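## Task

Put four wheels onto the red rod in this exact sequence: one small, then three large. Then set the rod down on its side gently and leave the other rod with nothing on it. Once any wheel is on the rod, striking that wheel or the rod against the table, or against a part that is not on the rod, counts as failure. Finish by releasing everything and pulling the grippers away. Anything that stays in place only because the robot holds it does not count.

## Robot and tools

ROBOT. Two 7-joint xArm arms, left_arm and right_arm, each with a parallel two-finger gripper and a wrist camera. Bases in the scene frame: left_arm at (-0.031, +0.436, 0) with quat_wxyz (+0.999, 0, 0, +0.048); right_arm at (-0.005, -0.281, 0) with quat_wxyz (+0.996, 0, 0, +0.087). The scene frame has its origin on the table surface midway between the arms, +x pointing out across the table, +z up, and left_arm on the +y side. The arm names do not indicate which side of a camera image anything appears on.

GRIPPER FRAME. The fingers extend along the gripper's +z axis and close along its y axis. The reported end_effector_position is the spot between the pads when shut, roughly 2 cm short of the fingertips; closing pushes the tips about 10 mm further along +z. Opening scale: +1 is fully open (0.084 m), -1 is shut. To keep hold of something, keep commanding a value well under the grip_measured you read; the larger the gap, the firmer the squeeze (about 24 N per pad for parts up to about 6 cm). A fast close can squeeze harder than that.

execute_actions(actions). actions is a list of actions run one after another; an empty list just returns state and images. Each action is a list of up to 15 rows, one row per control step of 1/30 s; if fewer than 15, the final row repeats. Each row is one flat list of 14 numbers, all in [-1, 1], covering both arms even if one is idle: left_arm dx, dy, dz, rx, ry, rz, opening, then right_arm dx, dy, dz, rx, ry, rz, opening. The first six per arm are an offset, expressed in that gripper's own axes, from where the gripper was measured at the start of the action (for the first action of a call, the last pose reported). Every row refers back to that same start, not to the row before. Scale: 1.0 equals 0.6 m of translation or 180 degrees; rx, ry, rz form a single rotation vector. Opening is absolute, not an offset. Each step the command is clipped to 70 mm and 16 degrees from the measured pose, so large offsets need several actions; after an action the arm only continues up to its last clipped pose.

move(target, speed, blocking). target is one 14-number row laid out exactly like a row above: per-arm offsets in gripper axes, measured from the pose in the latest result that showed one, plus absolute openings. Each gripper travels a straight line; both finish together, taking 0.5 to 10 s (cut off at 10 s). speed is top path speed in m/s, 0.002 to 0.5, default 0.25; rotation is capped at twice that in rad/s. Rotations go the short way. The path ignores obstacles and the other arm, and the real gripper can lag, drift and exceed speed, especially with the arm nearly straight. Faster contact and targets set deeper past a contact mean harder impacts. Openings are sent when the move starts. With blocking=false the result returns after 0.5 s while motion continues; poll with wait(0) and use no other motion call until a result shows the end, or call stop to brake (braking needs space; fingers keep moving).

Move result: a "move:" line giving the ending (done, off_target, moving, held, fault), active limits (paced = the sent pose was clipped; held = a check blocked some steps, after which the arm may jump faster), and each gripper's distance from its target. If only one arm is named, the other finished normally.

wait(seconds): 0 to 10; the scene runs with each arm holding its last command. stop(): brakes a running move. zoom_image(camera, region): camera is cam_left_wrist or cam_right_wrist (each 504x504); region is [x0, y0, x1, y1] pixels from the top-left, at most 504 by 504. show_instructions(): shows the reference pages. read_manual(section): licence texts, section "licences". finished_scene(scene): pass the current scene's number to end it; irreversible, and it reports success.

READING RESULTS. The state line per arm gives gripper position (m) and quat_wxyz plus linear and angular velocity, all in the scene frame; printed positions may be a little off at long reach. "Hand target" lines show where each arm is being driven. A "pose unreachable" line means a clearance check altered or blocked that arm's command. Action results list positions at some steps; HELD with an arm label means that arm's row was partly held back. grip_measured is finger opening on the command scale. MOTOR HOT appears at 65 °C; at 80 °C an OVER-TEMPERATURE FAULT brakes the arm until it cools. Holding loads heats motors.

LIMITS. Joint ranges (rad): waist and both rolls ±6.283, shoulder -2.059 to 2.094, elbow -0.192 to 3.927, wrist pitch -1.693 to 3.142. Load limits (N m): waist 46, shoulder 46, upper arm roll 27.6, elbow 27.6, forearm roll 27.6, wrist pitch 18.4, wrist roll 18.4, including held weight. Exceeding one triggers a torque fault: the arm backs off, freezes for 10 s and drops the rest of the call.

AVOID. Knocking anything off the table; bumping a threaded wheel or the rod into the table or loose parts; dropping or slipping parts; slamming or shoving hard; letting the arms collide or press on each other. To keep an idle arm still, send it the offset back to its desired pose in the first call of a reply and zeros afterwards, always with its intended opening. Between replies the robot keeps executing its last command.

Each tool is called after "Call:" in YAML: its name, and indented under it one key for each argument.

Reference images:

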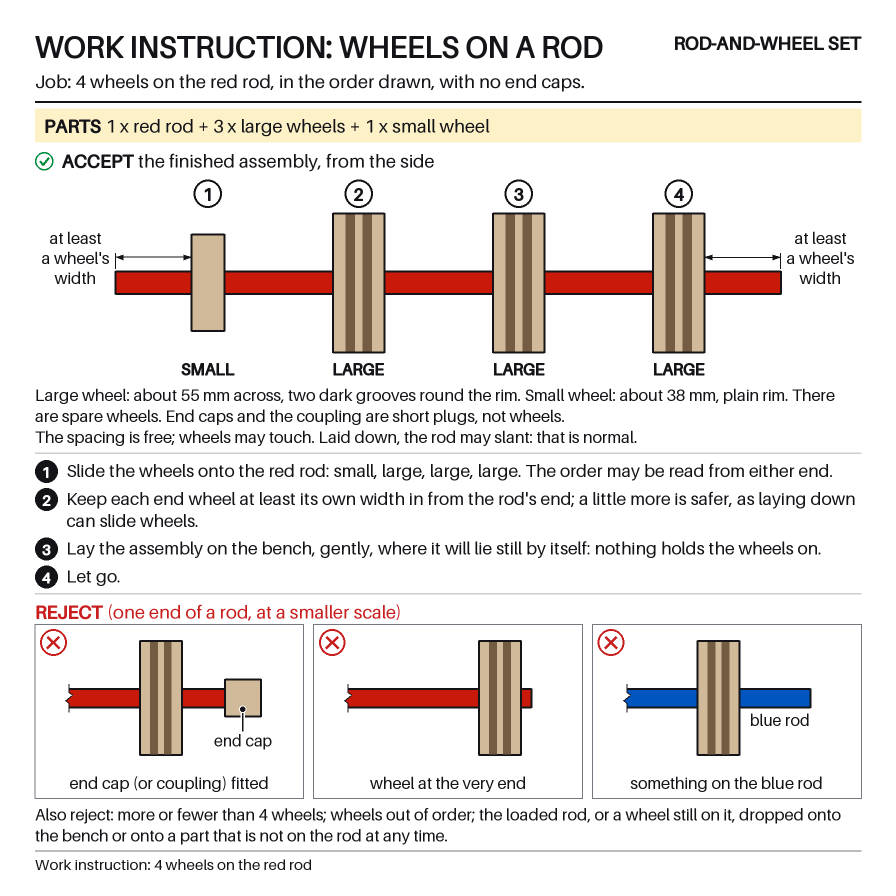

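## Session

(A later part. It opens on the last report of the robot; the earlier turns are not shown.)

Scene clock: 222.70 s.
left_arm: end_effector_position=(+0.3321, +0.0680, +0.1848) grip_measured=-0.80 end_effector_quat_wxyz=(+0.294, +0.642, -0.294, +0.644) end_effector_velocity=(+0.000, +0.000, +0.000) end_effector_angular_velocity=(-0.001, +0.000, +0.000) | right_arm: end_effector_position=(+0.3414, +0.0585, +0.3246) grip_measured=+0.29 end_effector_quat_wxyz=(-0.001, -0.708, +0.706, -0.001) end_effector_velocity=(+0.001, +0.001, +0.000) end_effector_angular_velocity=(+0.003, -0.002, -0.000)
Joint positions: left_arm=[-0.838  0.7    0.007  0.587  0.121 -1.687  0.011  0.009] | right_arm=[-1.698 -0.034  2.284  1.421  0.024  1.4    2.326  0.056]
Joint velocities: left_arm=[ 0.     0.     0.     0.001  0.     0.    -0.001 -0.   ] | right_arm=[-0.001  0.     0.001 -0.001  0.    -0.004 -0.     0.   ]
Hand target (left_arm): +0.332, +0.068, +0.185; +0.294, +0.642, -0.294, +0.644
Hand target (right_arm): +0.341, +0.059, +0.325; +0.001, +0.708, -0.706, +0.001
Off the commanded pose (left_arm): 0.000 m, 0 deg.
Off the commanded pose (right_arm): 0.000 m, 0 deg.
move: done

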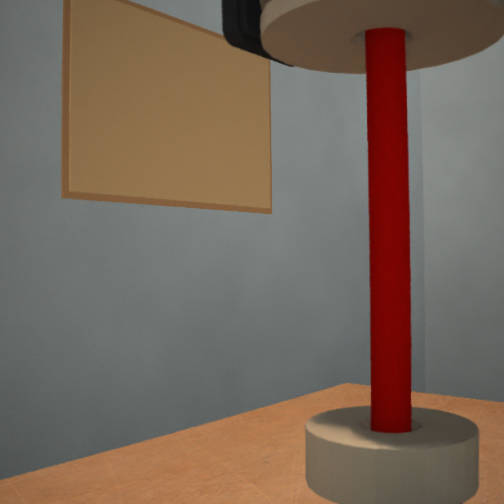

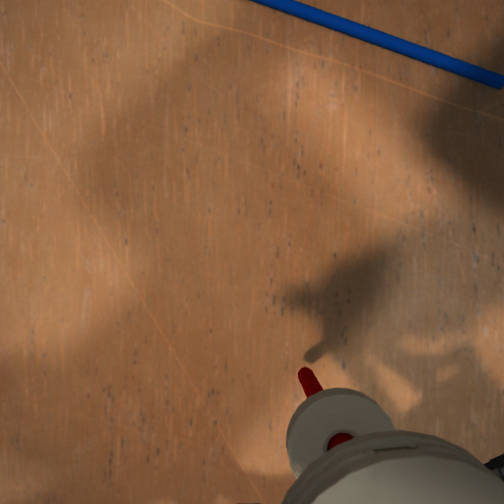

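Call:
move:
  target: [0,0,0,0,0,0,-1,0,0,0.082,0,0,0,-0.2]
  speed: 0.05

Call:
move:
  target: [0,0,0,0,0,0,-1,0,0,0,0,0,0,0.6]

Call:
move:
  target: [0,0,0,0,0,0,-1,0,0,-0.12,0,0,0,0.6]

Call:
move:
  target: [0,0,0,0,0,0,-1,0.58,-0.052,0.355,0,0,-0.545,0.6]
  speed: 0.4

Scene clock: 241.40 s.
left_arm: end_effector_position=(+0.3321, +0.0680, +0.1848) grip_measured=-0.80 end_effector_quat_wxyz=(+0.294, +0.642, -0.294, +0.644) end_effector_velocity=(-0.000, -0.000, +0.000) end_effector_angular_velocity=(-0.000, -0.000, -0.001) | right_arm: end_effector_position=(+0.3417, +0.0583, +0.2756) grip_measured=+0.29 end_effector_quat_wxyz=(-0.001, -0.708, +0.706, -0.001) end_effector_velocity=(+0.001, +0.000, +0.001) end_effector_angular_velocity=(+0.004, -0.003, +0.000)
Joint positions: left_arm=[-0.838  0.7    0.007  0.587  0.121 -1.687  0.011  0.009] | right_arm=[-1.698 -0.039  2.285  1.285  0.029  1.261  2.322  0.056]
Joint velocities: left_arm=[-0.    -0.    -0.    -0.     0.001  0.     0.    -0.   ] | right_arm=[-0.001  0.002  0.001  0.    -0.    -0.003 -0.001 -0.   ]
Hand target (left_arm): +0.332, +0.068, +0.185; +0.294, +0.642, -0.294, +0.644
Hand target (right_arm): +0.342, +0.058, +0.275; +0.001, +0.708, -0.706, +0.001
Off the commanded pose (left_arm): 0.000 m, 0 deg.
Off the commanded pose (right_arm): 0.000 m, 0 deg.
move: done

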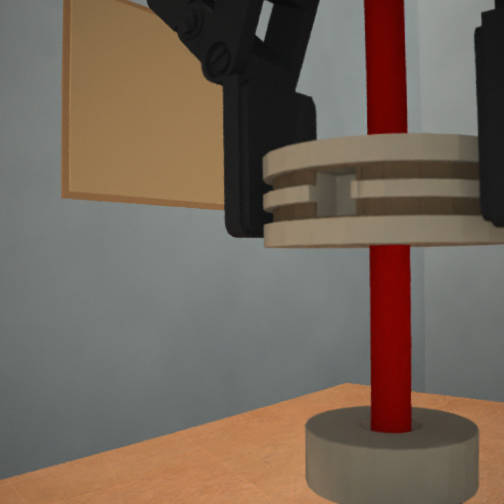

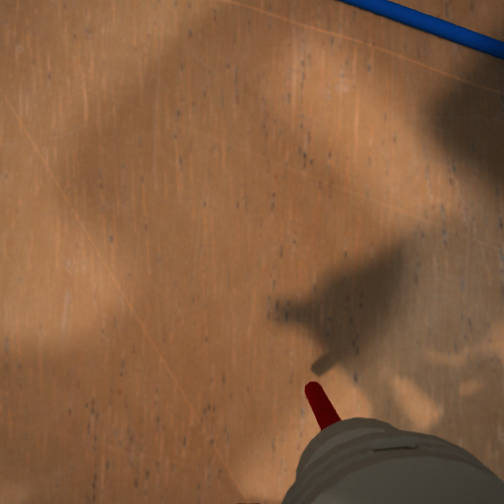

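Scene clock: 241.90 s.
left_arm: end_effector_position=(+0.3321, +0.0680, +0.1848) grip_measured=-0.80 end_effector_quat_wxyz=(+0.294, +0.642, -0.294, +0.644) end_effector_velocity=(-0.000, -0.000, +0.000) end_effector_angular_velocity=(-0.000, -0.001, -0.001) | right_arm: end_effector_position=(+0.3417, +0.0583, +0.2757) grip_measured=+0.59 end_effector_quat_wxyz=(-0.001, -0.708, +0.706, -0.001) end_effector_velocity=(+0.000, -0.000, +0.000) end_effector_angular_velocity=(+0.001, +0.001, -0.001)
Joint positions: left_arm=[-0.838  0.7    0.007  0.587  0.121 -1.687  0.011  0.009] | right_arm=[-1.698 -0.039  2.285  1.285  0.029  1.261  2.322  0.069]
Joint velocities: left_arm=[ 0.     0.     0.     0.001  0.001 -0.     0.    -0.   ] | right_arm=[-0.001  0.001 -0.    -0.     0.001 -0.    -0.     0.   ]
Hand target (left_arm): +0.332, +0.068, +0.185; +0.294, +0.642, -0.294, +0.644
Hand target (right_arm): +0.342, +0.058, +0.276; +0.001, +0.708, -0.706, +0.001
Off the commanded pose (left_arm): 0.000 m, 0 deg.
Off the commanded pose (right_arm): 0.000 m, 0 deg.
move: done

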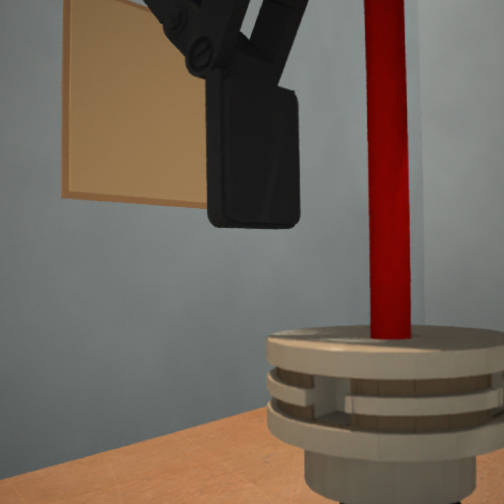

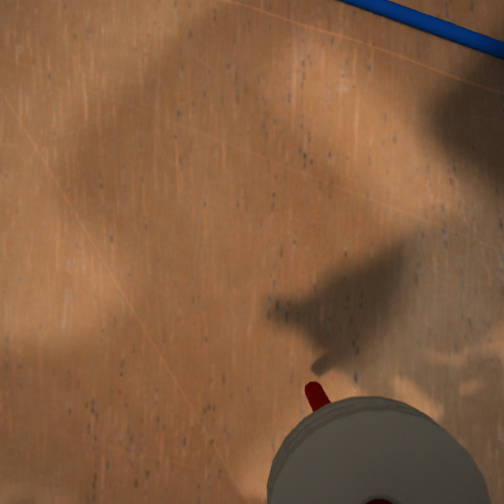

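Scene clock: 242.70 s.
left_arm: end_effector_position=(+0.3321, +0.0680, +0.1848) grip_measured=-0.80 end_effector_quat_wxyz=(+0.294, +0.642, -0.294, +0.644) end_effector_velocity=(-0.000, +0.001, -0.001) end_effector_angular_velocity=(+0.001, +0.003, +0.001) | right_arm: end_effector_position=(+0.3411, +0.0586, +0.3469) grip_measured=+0.59 end_effector_quat_wxyz=(-0.001, -0.708, +0.706, -0.001) end_effector_velocity=(+0.001, -0.001, +0.004) end_effector_angular_velocity=(+0.003, -0.000, -0.002)
Joint positions: left_arm=[-0.838  0.7    0.007  0.587  0.121 -1.687  0.011  0.009] | right_arm=[-1.701 -0.045  2.282  1.493  0.031  1.467  2.32   0.069]
Joint velocities: left_arm=[-0.    -0.     0.    -0.003 -0.001 -0.    -0.002 -0.   ] | right_arm=[-0.003 -0.002 -0.003  0.011  0.004  0.008 -0.003 -0.   ]
Hand target (left_arm): +0.332, +0.068, +0.185; +0.294, +0.642, -0.294, +0.644
Hand target (right_arm): +0.341, +0.059, +0.348; +0.001, +0.708, -0.706, +0.001
Off the commanded pose (left_arm): 0.000 m, 0 deg.
Off the commanded pose (right_arm): 0.001 m, 0 deg.
move: done

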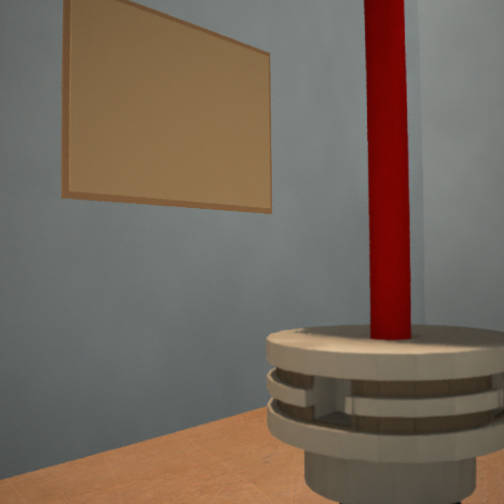

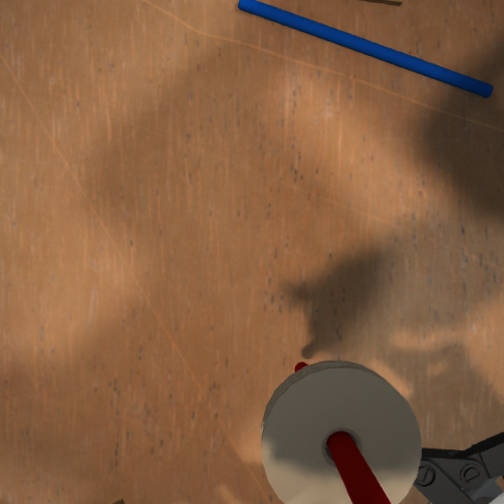

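Scene clock: 245.37 s.
left_arm: end_effector_position=(+0.3321, +0.0680, +0.1848) grip_measured=-0.80 end_effector_quat_wxyz=(+0.294, +0.642, -0.294, +0.644) end_effector_velocity=(-0.000, -0.000, -0.000) end_effector_angular_velocity=(+0.001, +0.000, -0.001) | right_arm: end_effector_position=(+0.3744, -0.2912, +0.1370) grip_measured=+0.59 end_effector_quat_wxyz=(+0.003, +0.997, +0.071, +0.001) end_effector_velocity=(+0.000, -0.002, -0.001) end_effector_angular_velocity=(+0.002, +0.002, -0.001)
Joint positions: left_arm=[-0.838  0.7    0.007  0.587  0.121 -1.687  0.011  0.009] | right_arm=[-1.929  0.776  1.841  0.706 -0.846  1.137  0.487  0.069]
Joint velocities: left_arm=[-0.001  0.     0.    -0.    -0.     0.     0.    -0.   ] | right_arm=[-0.002  0.001 -0.006  0.002 -0.002 -0.001 -0.006  0.   ]
Hand target (left_arm): +0.332, +0.068, +0.185; +0.294, +0.642, -0.294, +0.644
Hand target (right_arm): +0.374, -0.292, +0.137; +0.003, +0.998, +0.070, +0.001
Off the commanded pose (left_arm): 0.000 m, 0 deg.
Off the commanded pose (right_arm): 0.002 m, 0 deg.
move: done

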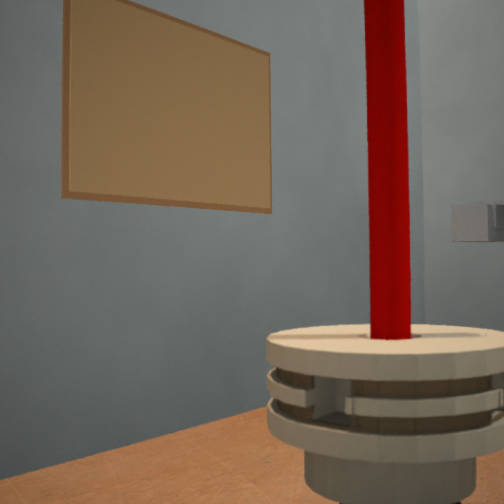

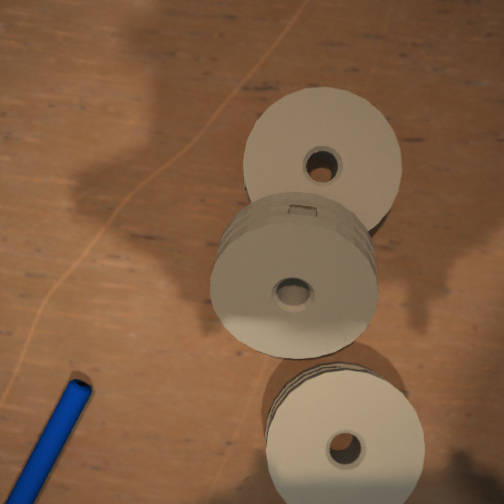

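Call:
move:
  target: [0,0,0,0,0,0,-1,-0.0035,0.003,0.193,0,0,0,0.6]
  speed: 0.12

Call:
move:
  target: [0,0,0,0,0,0,-1,0,0,0,0,0,0,-0.2]

Call:
move:
  target: [0,0,0,0,0,0,-1,0,-0.25,-0.55,0,0,0.545,-0.2]
  speed: 0.4

Call:
move:
  target: [0,0,0,0,0,0,-1,-0.333,0.013,0,0,0,0,-0.2]
  speed: 0.2

Scene clock: 255.60 s.
left_arm: end_effector_position=(+0.3321, +0.0680, +0.1848) grip_measured=-0.80 end_effector_quat_wxyz=(+0.294, +0.642, -0.294, +0.644) end_effector_velocity=(+0.000, +0.000, -0.000) end_effector_angular_velocity=(+0.001, -0.001, +0.001) | right_arm: end_effector_position=(+0.3733, -0.2943, +0.0211) grip_measured=+0.59 end_effector_quat_wxyz=(+0.003, +0.998, +0.070, +0.001) end_effector_velocity=(-0.001, -0.001, -0.001) end_effector_angular_velocity=(-0.000, +0.002, -0.003)
Joint positions: left_arm=[-0.838  0.7    0.007  0.587  0.121 -1.687  0.011  0.009] | right_arm=[-1.655  0.753  1.373  0.65  -1.117  0.849  0.612  0.069]
Joint velocities: left_arm=[ 0.     0.    -0.     0.    -0.001  0.     0.001 -0.   ] | right_arm=[ 0.001  0.001 -0.005 -0.    -0.003 -0.001  0.002 -0.   ]
Hand target (left_arm): +0.332, +0.068, +0.185; +0.294, +0.642, -0.294, +0.644
Hand target (right_arm): +0.373, -0.294, +0.021; +0.003, +0.998, +0.070, +0.001
Off the commanded pose (left_arm): 0.000 m, 0 deg.
Off the commanded pose (right_arm): 0.001 m, 0 deg.
move: done

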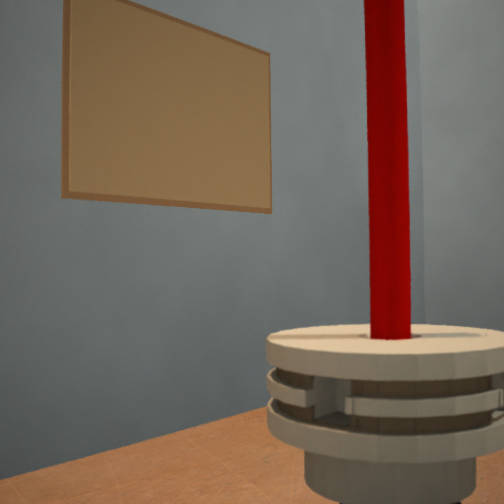

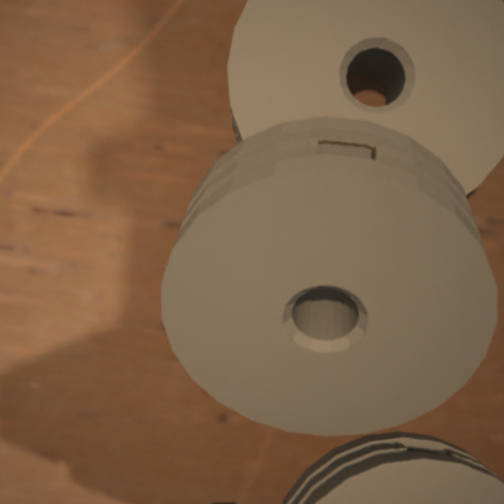

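Scene clock: 256.10 s.
left_arm: end_effector_position=(+0.3321, +0.0680, +0.1848) grip_measured=-0.80 end_effector_quat_wxyz=(+0.294, +0.642, -0.294, +0.644) end_effector_velocity=(-0.000, -0.000, +0.000) end_effector_angular_velocity=(+0.000, -0.001, -0.001) | right_arm: end_effector_position=(+0.3735, -0.2944, +0.0212) grip_measured=+0.29 end_effector_quat_wxyz=(+0.003, +0.998, +0.070, +0.001) end_effector_velocity=(-0.000, -0.000, -0.000) end_effector_angular_velocity=(-0.001, +0.001, +0.000)
Joint positions: left_arm=[-0.838  0.7    0.007  0.587  0.121 -1.687  0.011  0.009] | right_arm=[-1.655  0.753  1.373  0.65  -1.117  0.849  0.612  0.057]
Joint velocities: left_arm=[-0.001 -0.    -0.     0.001 -0.     0.001  0.001 -0.   ] | right_arm=[ 0.001 -0.001 -0.001 -0.     0.    -0.    -0.     0.   ]
Hand target (left_arm): +0.332, +0.068, +0.185; +0.294, +0.642, -0.294, +0.644
Hand target (right_arm): +0.373, -0.294, +0.021; +0.003, +0.998, +0.070, +0.001
Off the commanded pose (left_arm): 0.000 m, 0 deg.
Off the commanded pose (right_arm): 0.000 m, 0 deg.
move: done

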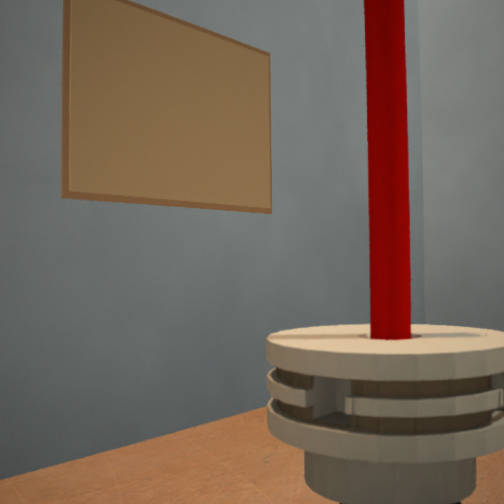

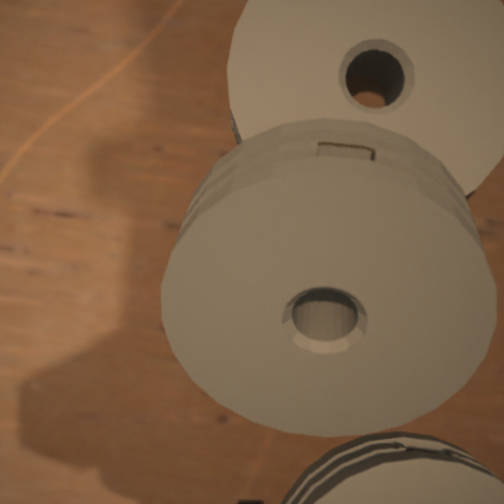

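Scene clock: 258.77 s.
left_arm: end_effector_position=(+0.3321, +0.0680, +0.1848) grip_measured=-0.80 end_effector_quat_wxyz=(+0.294, +0.642, -0.294, +0.644) end_effector_velocity=(+0.000, +0.000, -0.000) end_effector_angular_velocity=(+0.001, +0.000, +0.001) | right_arm: end_effector_position=(+0.3498, -0.1431, +0.3500) grip_measured=+0.29 end_effector_quat_wxyz=(-0.001, -0.708, +0.706, -0.002) end_effector_velocity=(-0.000, +0.002, +0.002) end_effector_angular_velocity=(+0.000, -0.004, -0.000)
Joint positions: left_arm=[-0.838  0.7    0.007  0.587  0.121 -1.687  0.011  0.009] | right_arm=[-1.98   0.48   2.408  1.15  -0.32   1.523  2.246  0.057]
Joint velocities: left_arm=[ 0.     0.001 -0.    -0.001 -0.    -0.     0.001  0.   ] | right_arm=[ 0.002 -0.001  0.004  0.005  0.     0.002  0.004 -0.   ]
Hand target (left_arm): +0.332, +0.068, +0.185; +0.294, +0.642, -0.294, +0.644
Hand target (right_arm): +0.350, -0.143, +0.350; +0.001, +0.708, -0.706, +0.002
Off the commanded pose (left_arm): 0.000 m, 0 deg.
Off the commanded pose (right_arm): 0.002 m, 0 deg.
move: done

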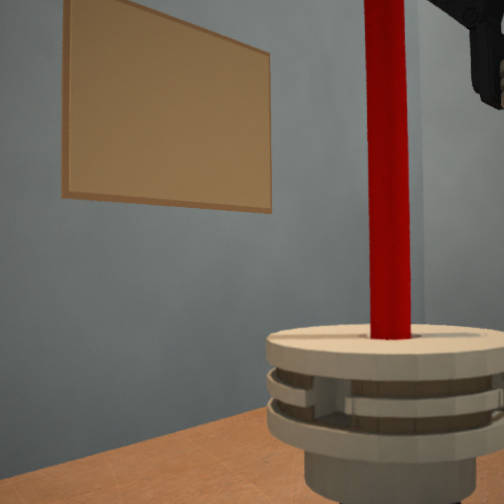

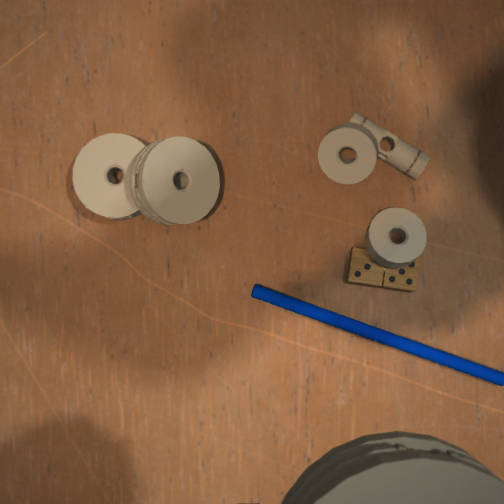

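Scene clock: 260.27 s.
left_arm: end_effector_position=(+0.3321, +0.0680, +0.1848) grip_measured=-0.80 end_effector_quat_wxyz=(+0.294, +0.642, -0.294, +0.644) end_effector_velocity=(-0.000, +0.000, -0.000) end_effector_angular_velocity=(-0.001, +0.003, +0.001) | right_arm: end_effector_position=(+0.3418, +0.0564, +0.3485) grip_measured=+0.29 end_effector_quat_wxyz=(-0.001, -0.708, +0.706, -0.002) end_effector_velocity=(-0.005, +0.005, -0.003) end_effector_angular_velocity=(-0.008, +0.004, +0.014)
Joint positions: left_arm=[-0.838  0.7    0.007  0.587  0.121 -1.687  0.011  0.009] | right_arm=[-1.82  -0.034  2.404  1.492  0.02   1.469  2.325  0.057]
Joint velocities: left_arm=[ 0.     0.    -0.    -0.001 -0.001 -0.    -0.003  0.   ] | right_arm=[ 0.006 -0.009  0.007  0.     0.003  0.002 -0.001  0.   ]
Hand target (left_arm): +0.332, +0.068, +0.185; +0.294, +0.642, -0.294, +0.644
Hand target (right_arm): +0.341, +0.057, +0.348; +0.001, +0.708, -0.706, +0.002
Off the commanded pose (left_arm): 0.000 m, 0 deg.
Off the commanded pose (right_arm): 0.001 m, 0 deg.
move: done

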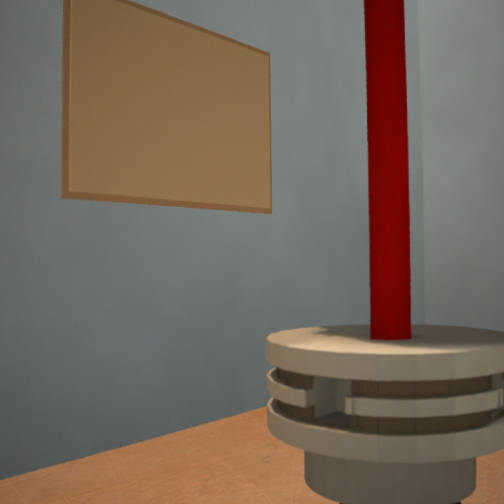

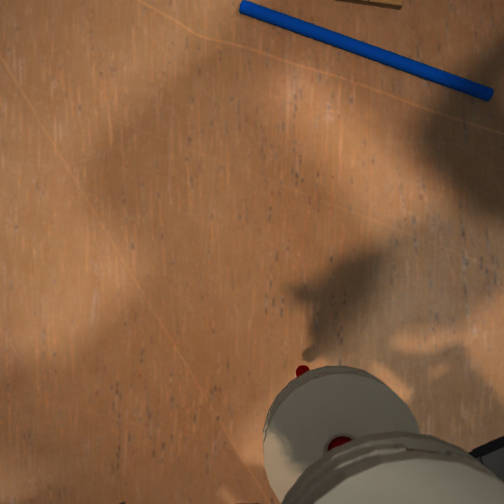

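Call:
move:
  target: [0,0,0,0,0,0,-1,-0.003,0.0013,0.01,0,0,0,-0.2]
  speed: 0.02

Call:
move:
  target: [0,0,0,0,0,0,-1,0,0,0.03,0,0,0,-0.2]
  speed: 0.015

Scene clock: 279.10 s.
left_arm: end_effector_position=(+0.3321, +0.0680, +0.1848) grip_measured=-0.80 end_effector_quat_wxyz=(+0.294, +0.642, -0.294, +0.644) end_effector_velocity=(+0.000, -0.000, +0.000) end_effector_angular_velocity=(-0.001, -0.001, -0.000) | right_arm: end_effector_position=(+0.3410, +0.0581, +0.3425) grip_measured=+0.29 end_effector_quat_wxyz=(-0.001, -0.708, +0.706, -0.002) end_effector_velocity=(+0.000, +0.000, -0.000) end_effector_angular_velocity=(+0.001, -0.002, -0.001)
Joint positions: left_arm=[-0.838  0.7    0.007  0.587  0.121 -1.687  0.011  0.009] | right_arm=[-1.818 -0.034  2.406  1.475  0.02   1.452  2.329  0.057]
Joint velocities: left_arm=[-0.001  0.001  0.     0.002 -0.    -0.    -0.    -0.   ] | right_arm=[-0.    -0.     0.001 -0.001 -0.001 -0.003  0.001  0.   ]
Hand target (left_arm): +0.332, +0.068, +0.185; +0.294, +0.642, -0.294, +0.644
Hand target (right_arm): +0.341, +0.058, +0.342; +0.001, +0.708, -0.706, +0.002
Off the commanded pose (left_arm): 0.000 m, 0 deg.
Off the commanded pose (right_arm): 0.000 m, 0 deg.
move: done

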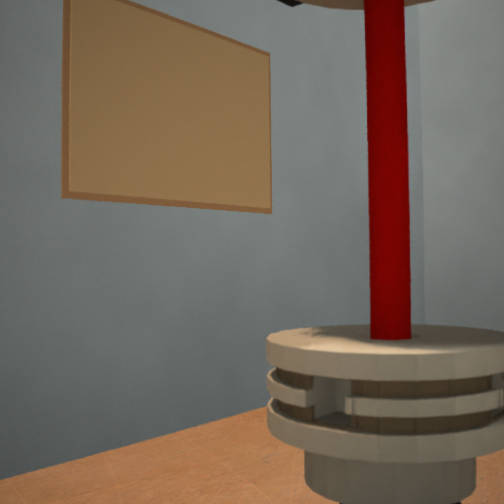

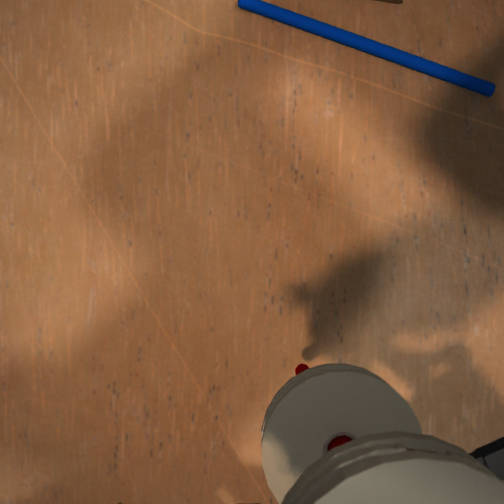

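Scene clock: 280.53 s.
left_arm: end_effector_position=(+0.3321, +0.0680, +0.1848) grip_measured=-0.80 end_effector_quat_wxyz=(+0.294, +0.642, -0.294, +0.644) end_effector_velocity=(+0.000, +0.000, +0.000) end_effector_angular_velocity=(-0.000, -0.000, +0.001) | right_arm: end_effector_position=(+0.3411, +0.0580, +0.3245) grip_measured=+0.29 end_effector_quat_wxyz=(-0.001, -0.708, +0.707, -0.002) end_effector_velocity=(+0.001, +0.000, +0.001) end_effector_angular_velocity=(+0.004, -0.003, -0.000)
Joint positions: left_arm=[-0.838  0.7    0.007  0.587  0.121 -1.687  0.011  0.009] | right_arm=[-1.816 -0.028  2.407  1.419  0.016  1.4    2.332  0.057]
Joint velocities: left_arm=[ 0.001 -0.     0.     0.    -0.     0.    -0.    -0.   ] | right_arm=[ 0.     0.002 -0.    -0.001 -0.001 -0.004  0.    -0.   ]
Hand target (left_arm): +0.332, +0.068, +0.185; +0.294, +0.642, -0.294, +0.644
Hand target (right_arm): +0.341, +0.058, +0.324; +0.001, +0.708, -0.707, +0.002
Off the commanded pose (left_arm): 0.000 m, 0 deg.
Off the commanded pose (right_arm): 0.000 m, 0 deg.
move: done

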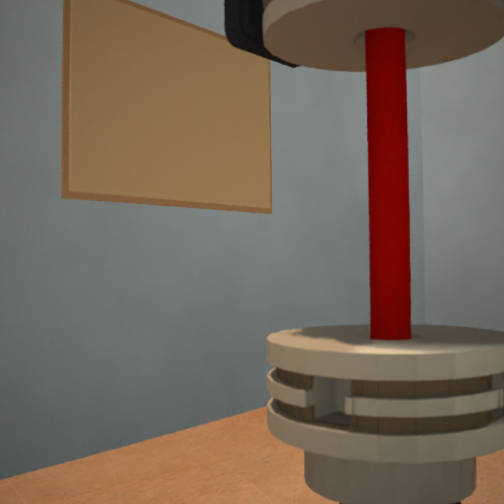

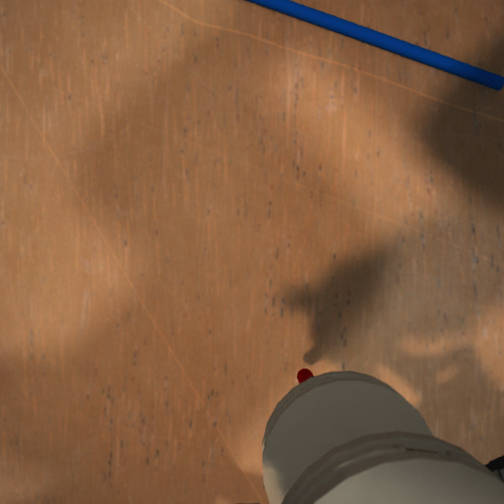

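Call:
move:
  target: [0,0,0,0,0,0,-1,0,0,0.082,0,0,0,-0.2]
  speed: 0.05

Call:
move:
  target: [0,0,0,0,0,0,-1,0,0,0,0,0,0,0.7]

Call:
move:
  target: [0,0,0,0,0,0,-1,0,0,-0.12,0,0,0,0.7]

Call:
move:
  target: [0,0,0,0,0,0,-1,0.543,-0.217,0.355,0,0,-0.47,0.7]
  speed: 0.4

Scene clock: 291.03 s.
left_arm: end_effector_position=(+0.3321, +0.0680, +0.1848) grip_measured=-0.80 end_effector_quat_wxyz=(+0.294, +0.642, -0.294, +0.644) end_effector_velocity=(+0.000, -0.000, +0.001) end_effector_angular_velocity=(-0.001, -0.001, +0.000) | right_arm: end_effector_position=(+0.3414, +0.0578, +0.2756) grip_measured=+0.29 end_effector_quat_wxyz=(-0.001, -0.708, +0.707, -0.002) end_effector_velocity=(+0.001, +0.000, +0.001) end_effector_angular_velocity=(+0.004, -0.002, -0.001)
Joint positions: left_arm=[-0.838  0.7    0.007  0.587  0.121 -1.687  0.011  0.009] | right_arm=[-1.816 -0.032  2.407  1.283  0.019  1.261  2.33   0.057]
Joint velocities: left_arm=[ 0.    -0.     0.     0.001  0.    -0.     0.    -0.   ] | right_arm=[-0.     0.001 -0.001 -0.     0.001 -0.004 -0.     0.   ]
Hand target (left_arm): +0.332, +0.068, +0.185; +0.294, +0.642, -0.294, +0.644
Hand target (right_arm): +0.341, +0.058, +0.275; +0.001, +0.708, -0.707, +0.002
Off the commanded pose (left_arm): 0.000 m, 0 deg.
Off the commanded pose (right_arm): 0.000 m, 0 deg.
move: done

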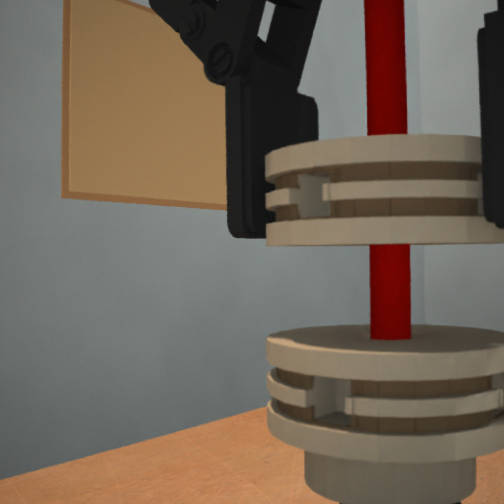

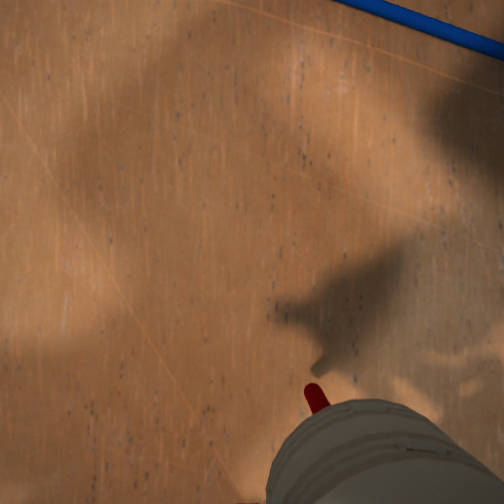

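Scene clock: 291.53 s.
left_arm: end_effector_position=(+0.3321, +0.0680, +0.1848) grip_measured=-0.80 end_effector_quat_wxyz=(+0.294, +0.642, -0.294, +0.644) end_effector_velocity=(+0.000, +0.001, -0.000) end_effector_angular_velocity=(+0.001, -0.000, +0.002) | right_arm: end_effector_position=(+0.3414, +0.0578, +0.2756) grip_measured=+0.70 end_effector_quat_wxyz=(-0.001, -0.708, +0.707, -0.002) end_effector_velocity=(-0.000, +0.001, +0.000) end_effector_angular_velocity=(+0.001, -0.001, +0.002)
Joint positions: left_arm=[-0.838  0.7    0.007  0.587  0.121 -1.687  0.011  0.009] | right_arm=[-1.816 -0.032  2.407  1.283  0.019  1.261  2.33   0.073]
Joint velocities: left_arm=[ 0.001 -0.     0.    -0.001 -0.001 -0.     0.     0.   ] | right_arm=[ 0.     0.001  0.001  0.    -0.    -0.    -0.     0.   ]
Hand target (left_arm): +0.332, +0.068, +0.185; +0.294, +0.642, -0.294, +0.644
Hand target (right_arm): +0.341, +0.058, +0.276; +0.001, +0.708, -0.707, +0.002
Off the commanded pose (left_arm): 0.000 m, 0 deg.
Off the commanded pose (right_arm): 0.000 m, 0 deg.
move: done

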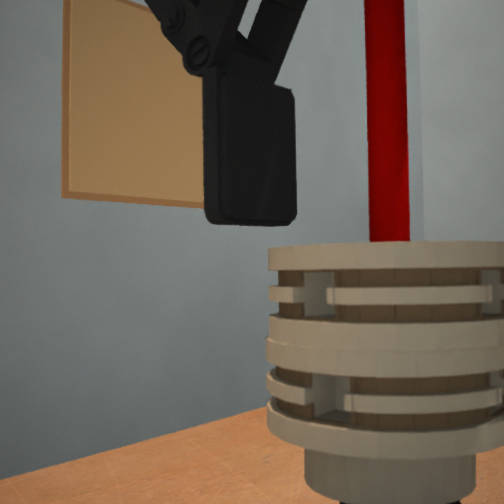

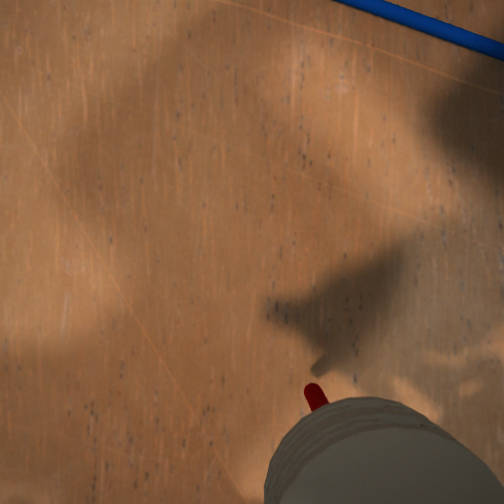

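Scene clock: 292.33 s.
left_arm: end_effector_position=(+0.3321, +0.0680, +0.1848) grip_measured=-0.80 end_effector_quat_wxyz=(+0.294, +0.642, -0.294, +0.644) end_effector_velocity=(+0.000, -0.000, +0.000) end_effector_angular_velocity=(-0.001, -0.000, +0.000) | right_arm: end_effector_position=(+0.3408, +0.0581, +0.3468) grip_measured=+0.70 end_effector_quat_wxyz=(-0.002, -0.708, +0.706, -0.002) end_effector_velocity=(+0.001, +0.000, +0.004) end_effector_angular_velocity=(+0.005, -0.001, -0.001)
Joint positions: left_arm=[-0.838  0.7    0.007  0.587  0.121 -1.687  0.011  0.009] | right_arm=[-1.818 -0.037  2.405  1.49   0.022  1.466  2.328  0.073]
Joint velocities: left_arm=[ 0.     0.     0.     0.002 -0.     0.    -0.001 -0.   ] | right_arm=[-0.001 -0.001 -0.001  0.011  0.004  0.007 -0.002  0.   ]
Hand target (left_arm): +0.332, +0.068, +0.185; +0.294, +0.642, -0.294, +0.644
Hand target (right_arm): +0.341, +0.058, +0.348; +0.001, +0.708, -0.706, +0.002
Off the commanded pose (left_arm): 0.000 m, 0 deg.
Off the commanded pose (right_arm): 0.001 m, 0 deg.
move: done

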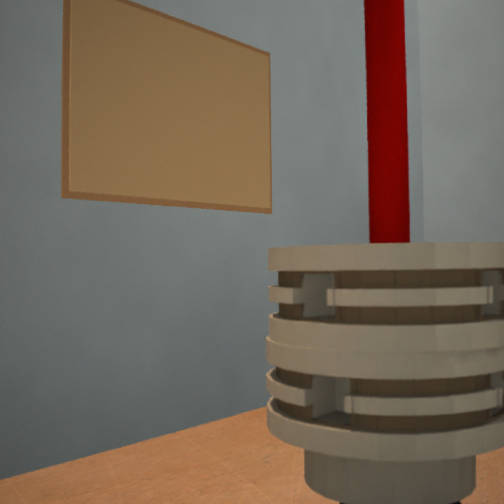

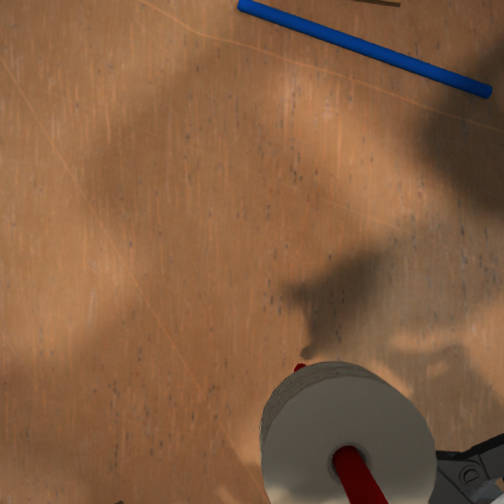

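Scene clock: 294.97 s.
left_arm: end_effector_position=(+0.3321, +0.0680, +0.1848) grip_measured=-0.80 end_effector_quat_wxyz=(+0.294, +0.642, -0.294, +0.644) end_effector_velocity=(-0.001, -0.000, -0.000) end_effector_angular_velocity=(+0.001, -0.000, -0.001) | right_arm: end_effector_position=(+0.4729, -0.2688, +0.1364) grip_measured=+0.70 end_effector_quat_wxyz=(+0.002, +0.999, -0.047, +0.002) end_effector_velocity=(-0.000, +0.001, -0.001) end_effector_angular_velocity=(+0.001, +0.006, +0.002)
Joint positions: left_arm=[-0.838  0.7    0.007  0.587  0.121 -1.687  0.011  0.009] | right_arm=[-2.226 -0.284  2.031  1.006  0.32   0.9   -0.114  0.073]
Joint velocities: left_arm=[-0.001 -0.     0.    -0.001  0.001 -0.     0.    -0.   ] | right_arm=[-0.005 -0.005  0.005  0.004  0.005  0.007 -0.004 -0.   ]
Hand target (left_arm): +0.332, +0.068, +0.185; +0.294, +0.642, -0.294, +0.644
Hand target (right_arm): +0.473, -0.269, +0.136; +0.002, +0.999, -0.047, +0.002
Off the commanded pose (left_arm): 0.000 m, 0 deg.
Off the commanded pose (right_arm): 0.002 m, 0 deg.
move: done

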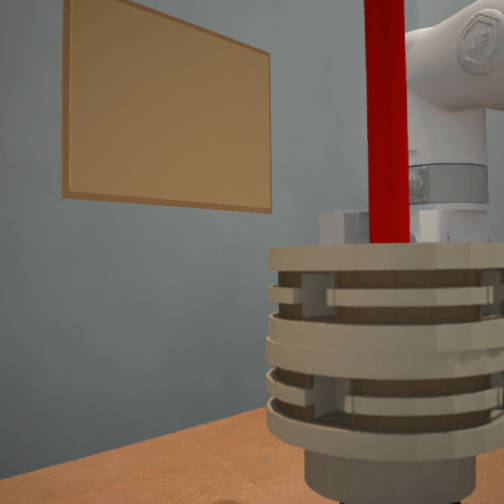

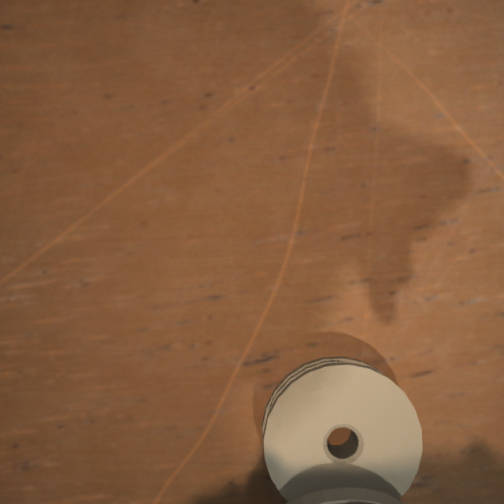

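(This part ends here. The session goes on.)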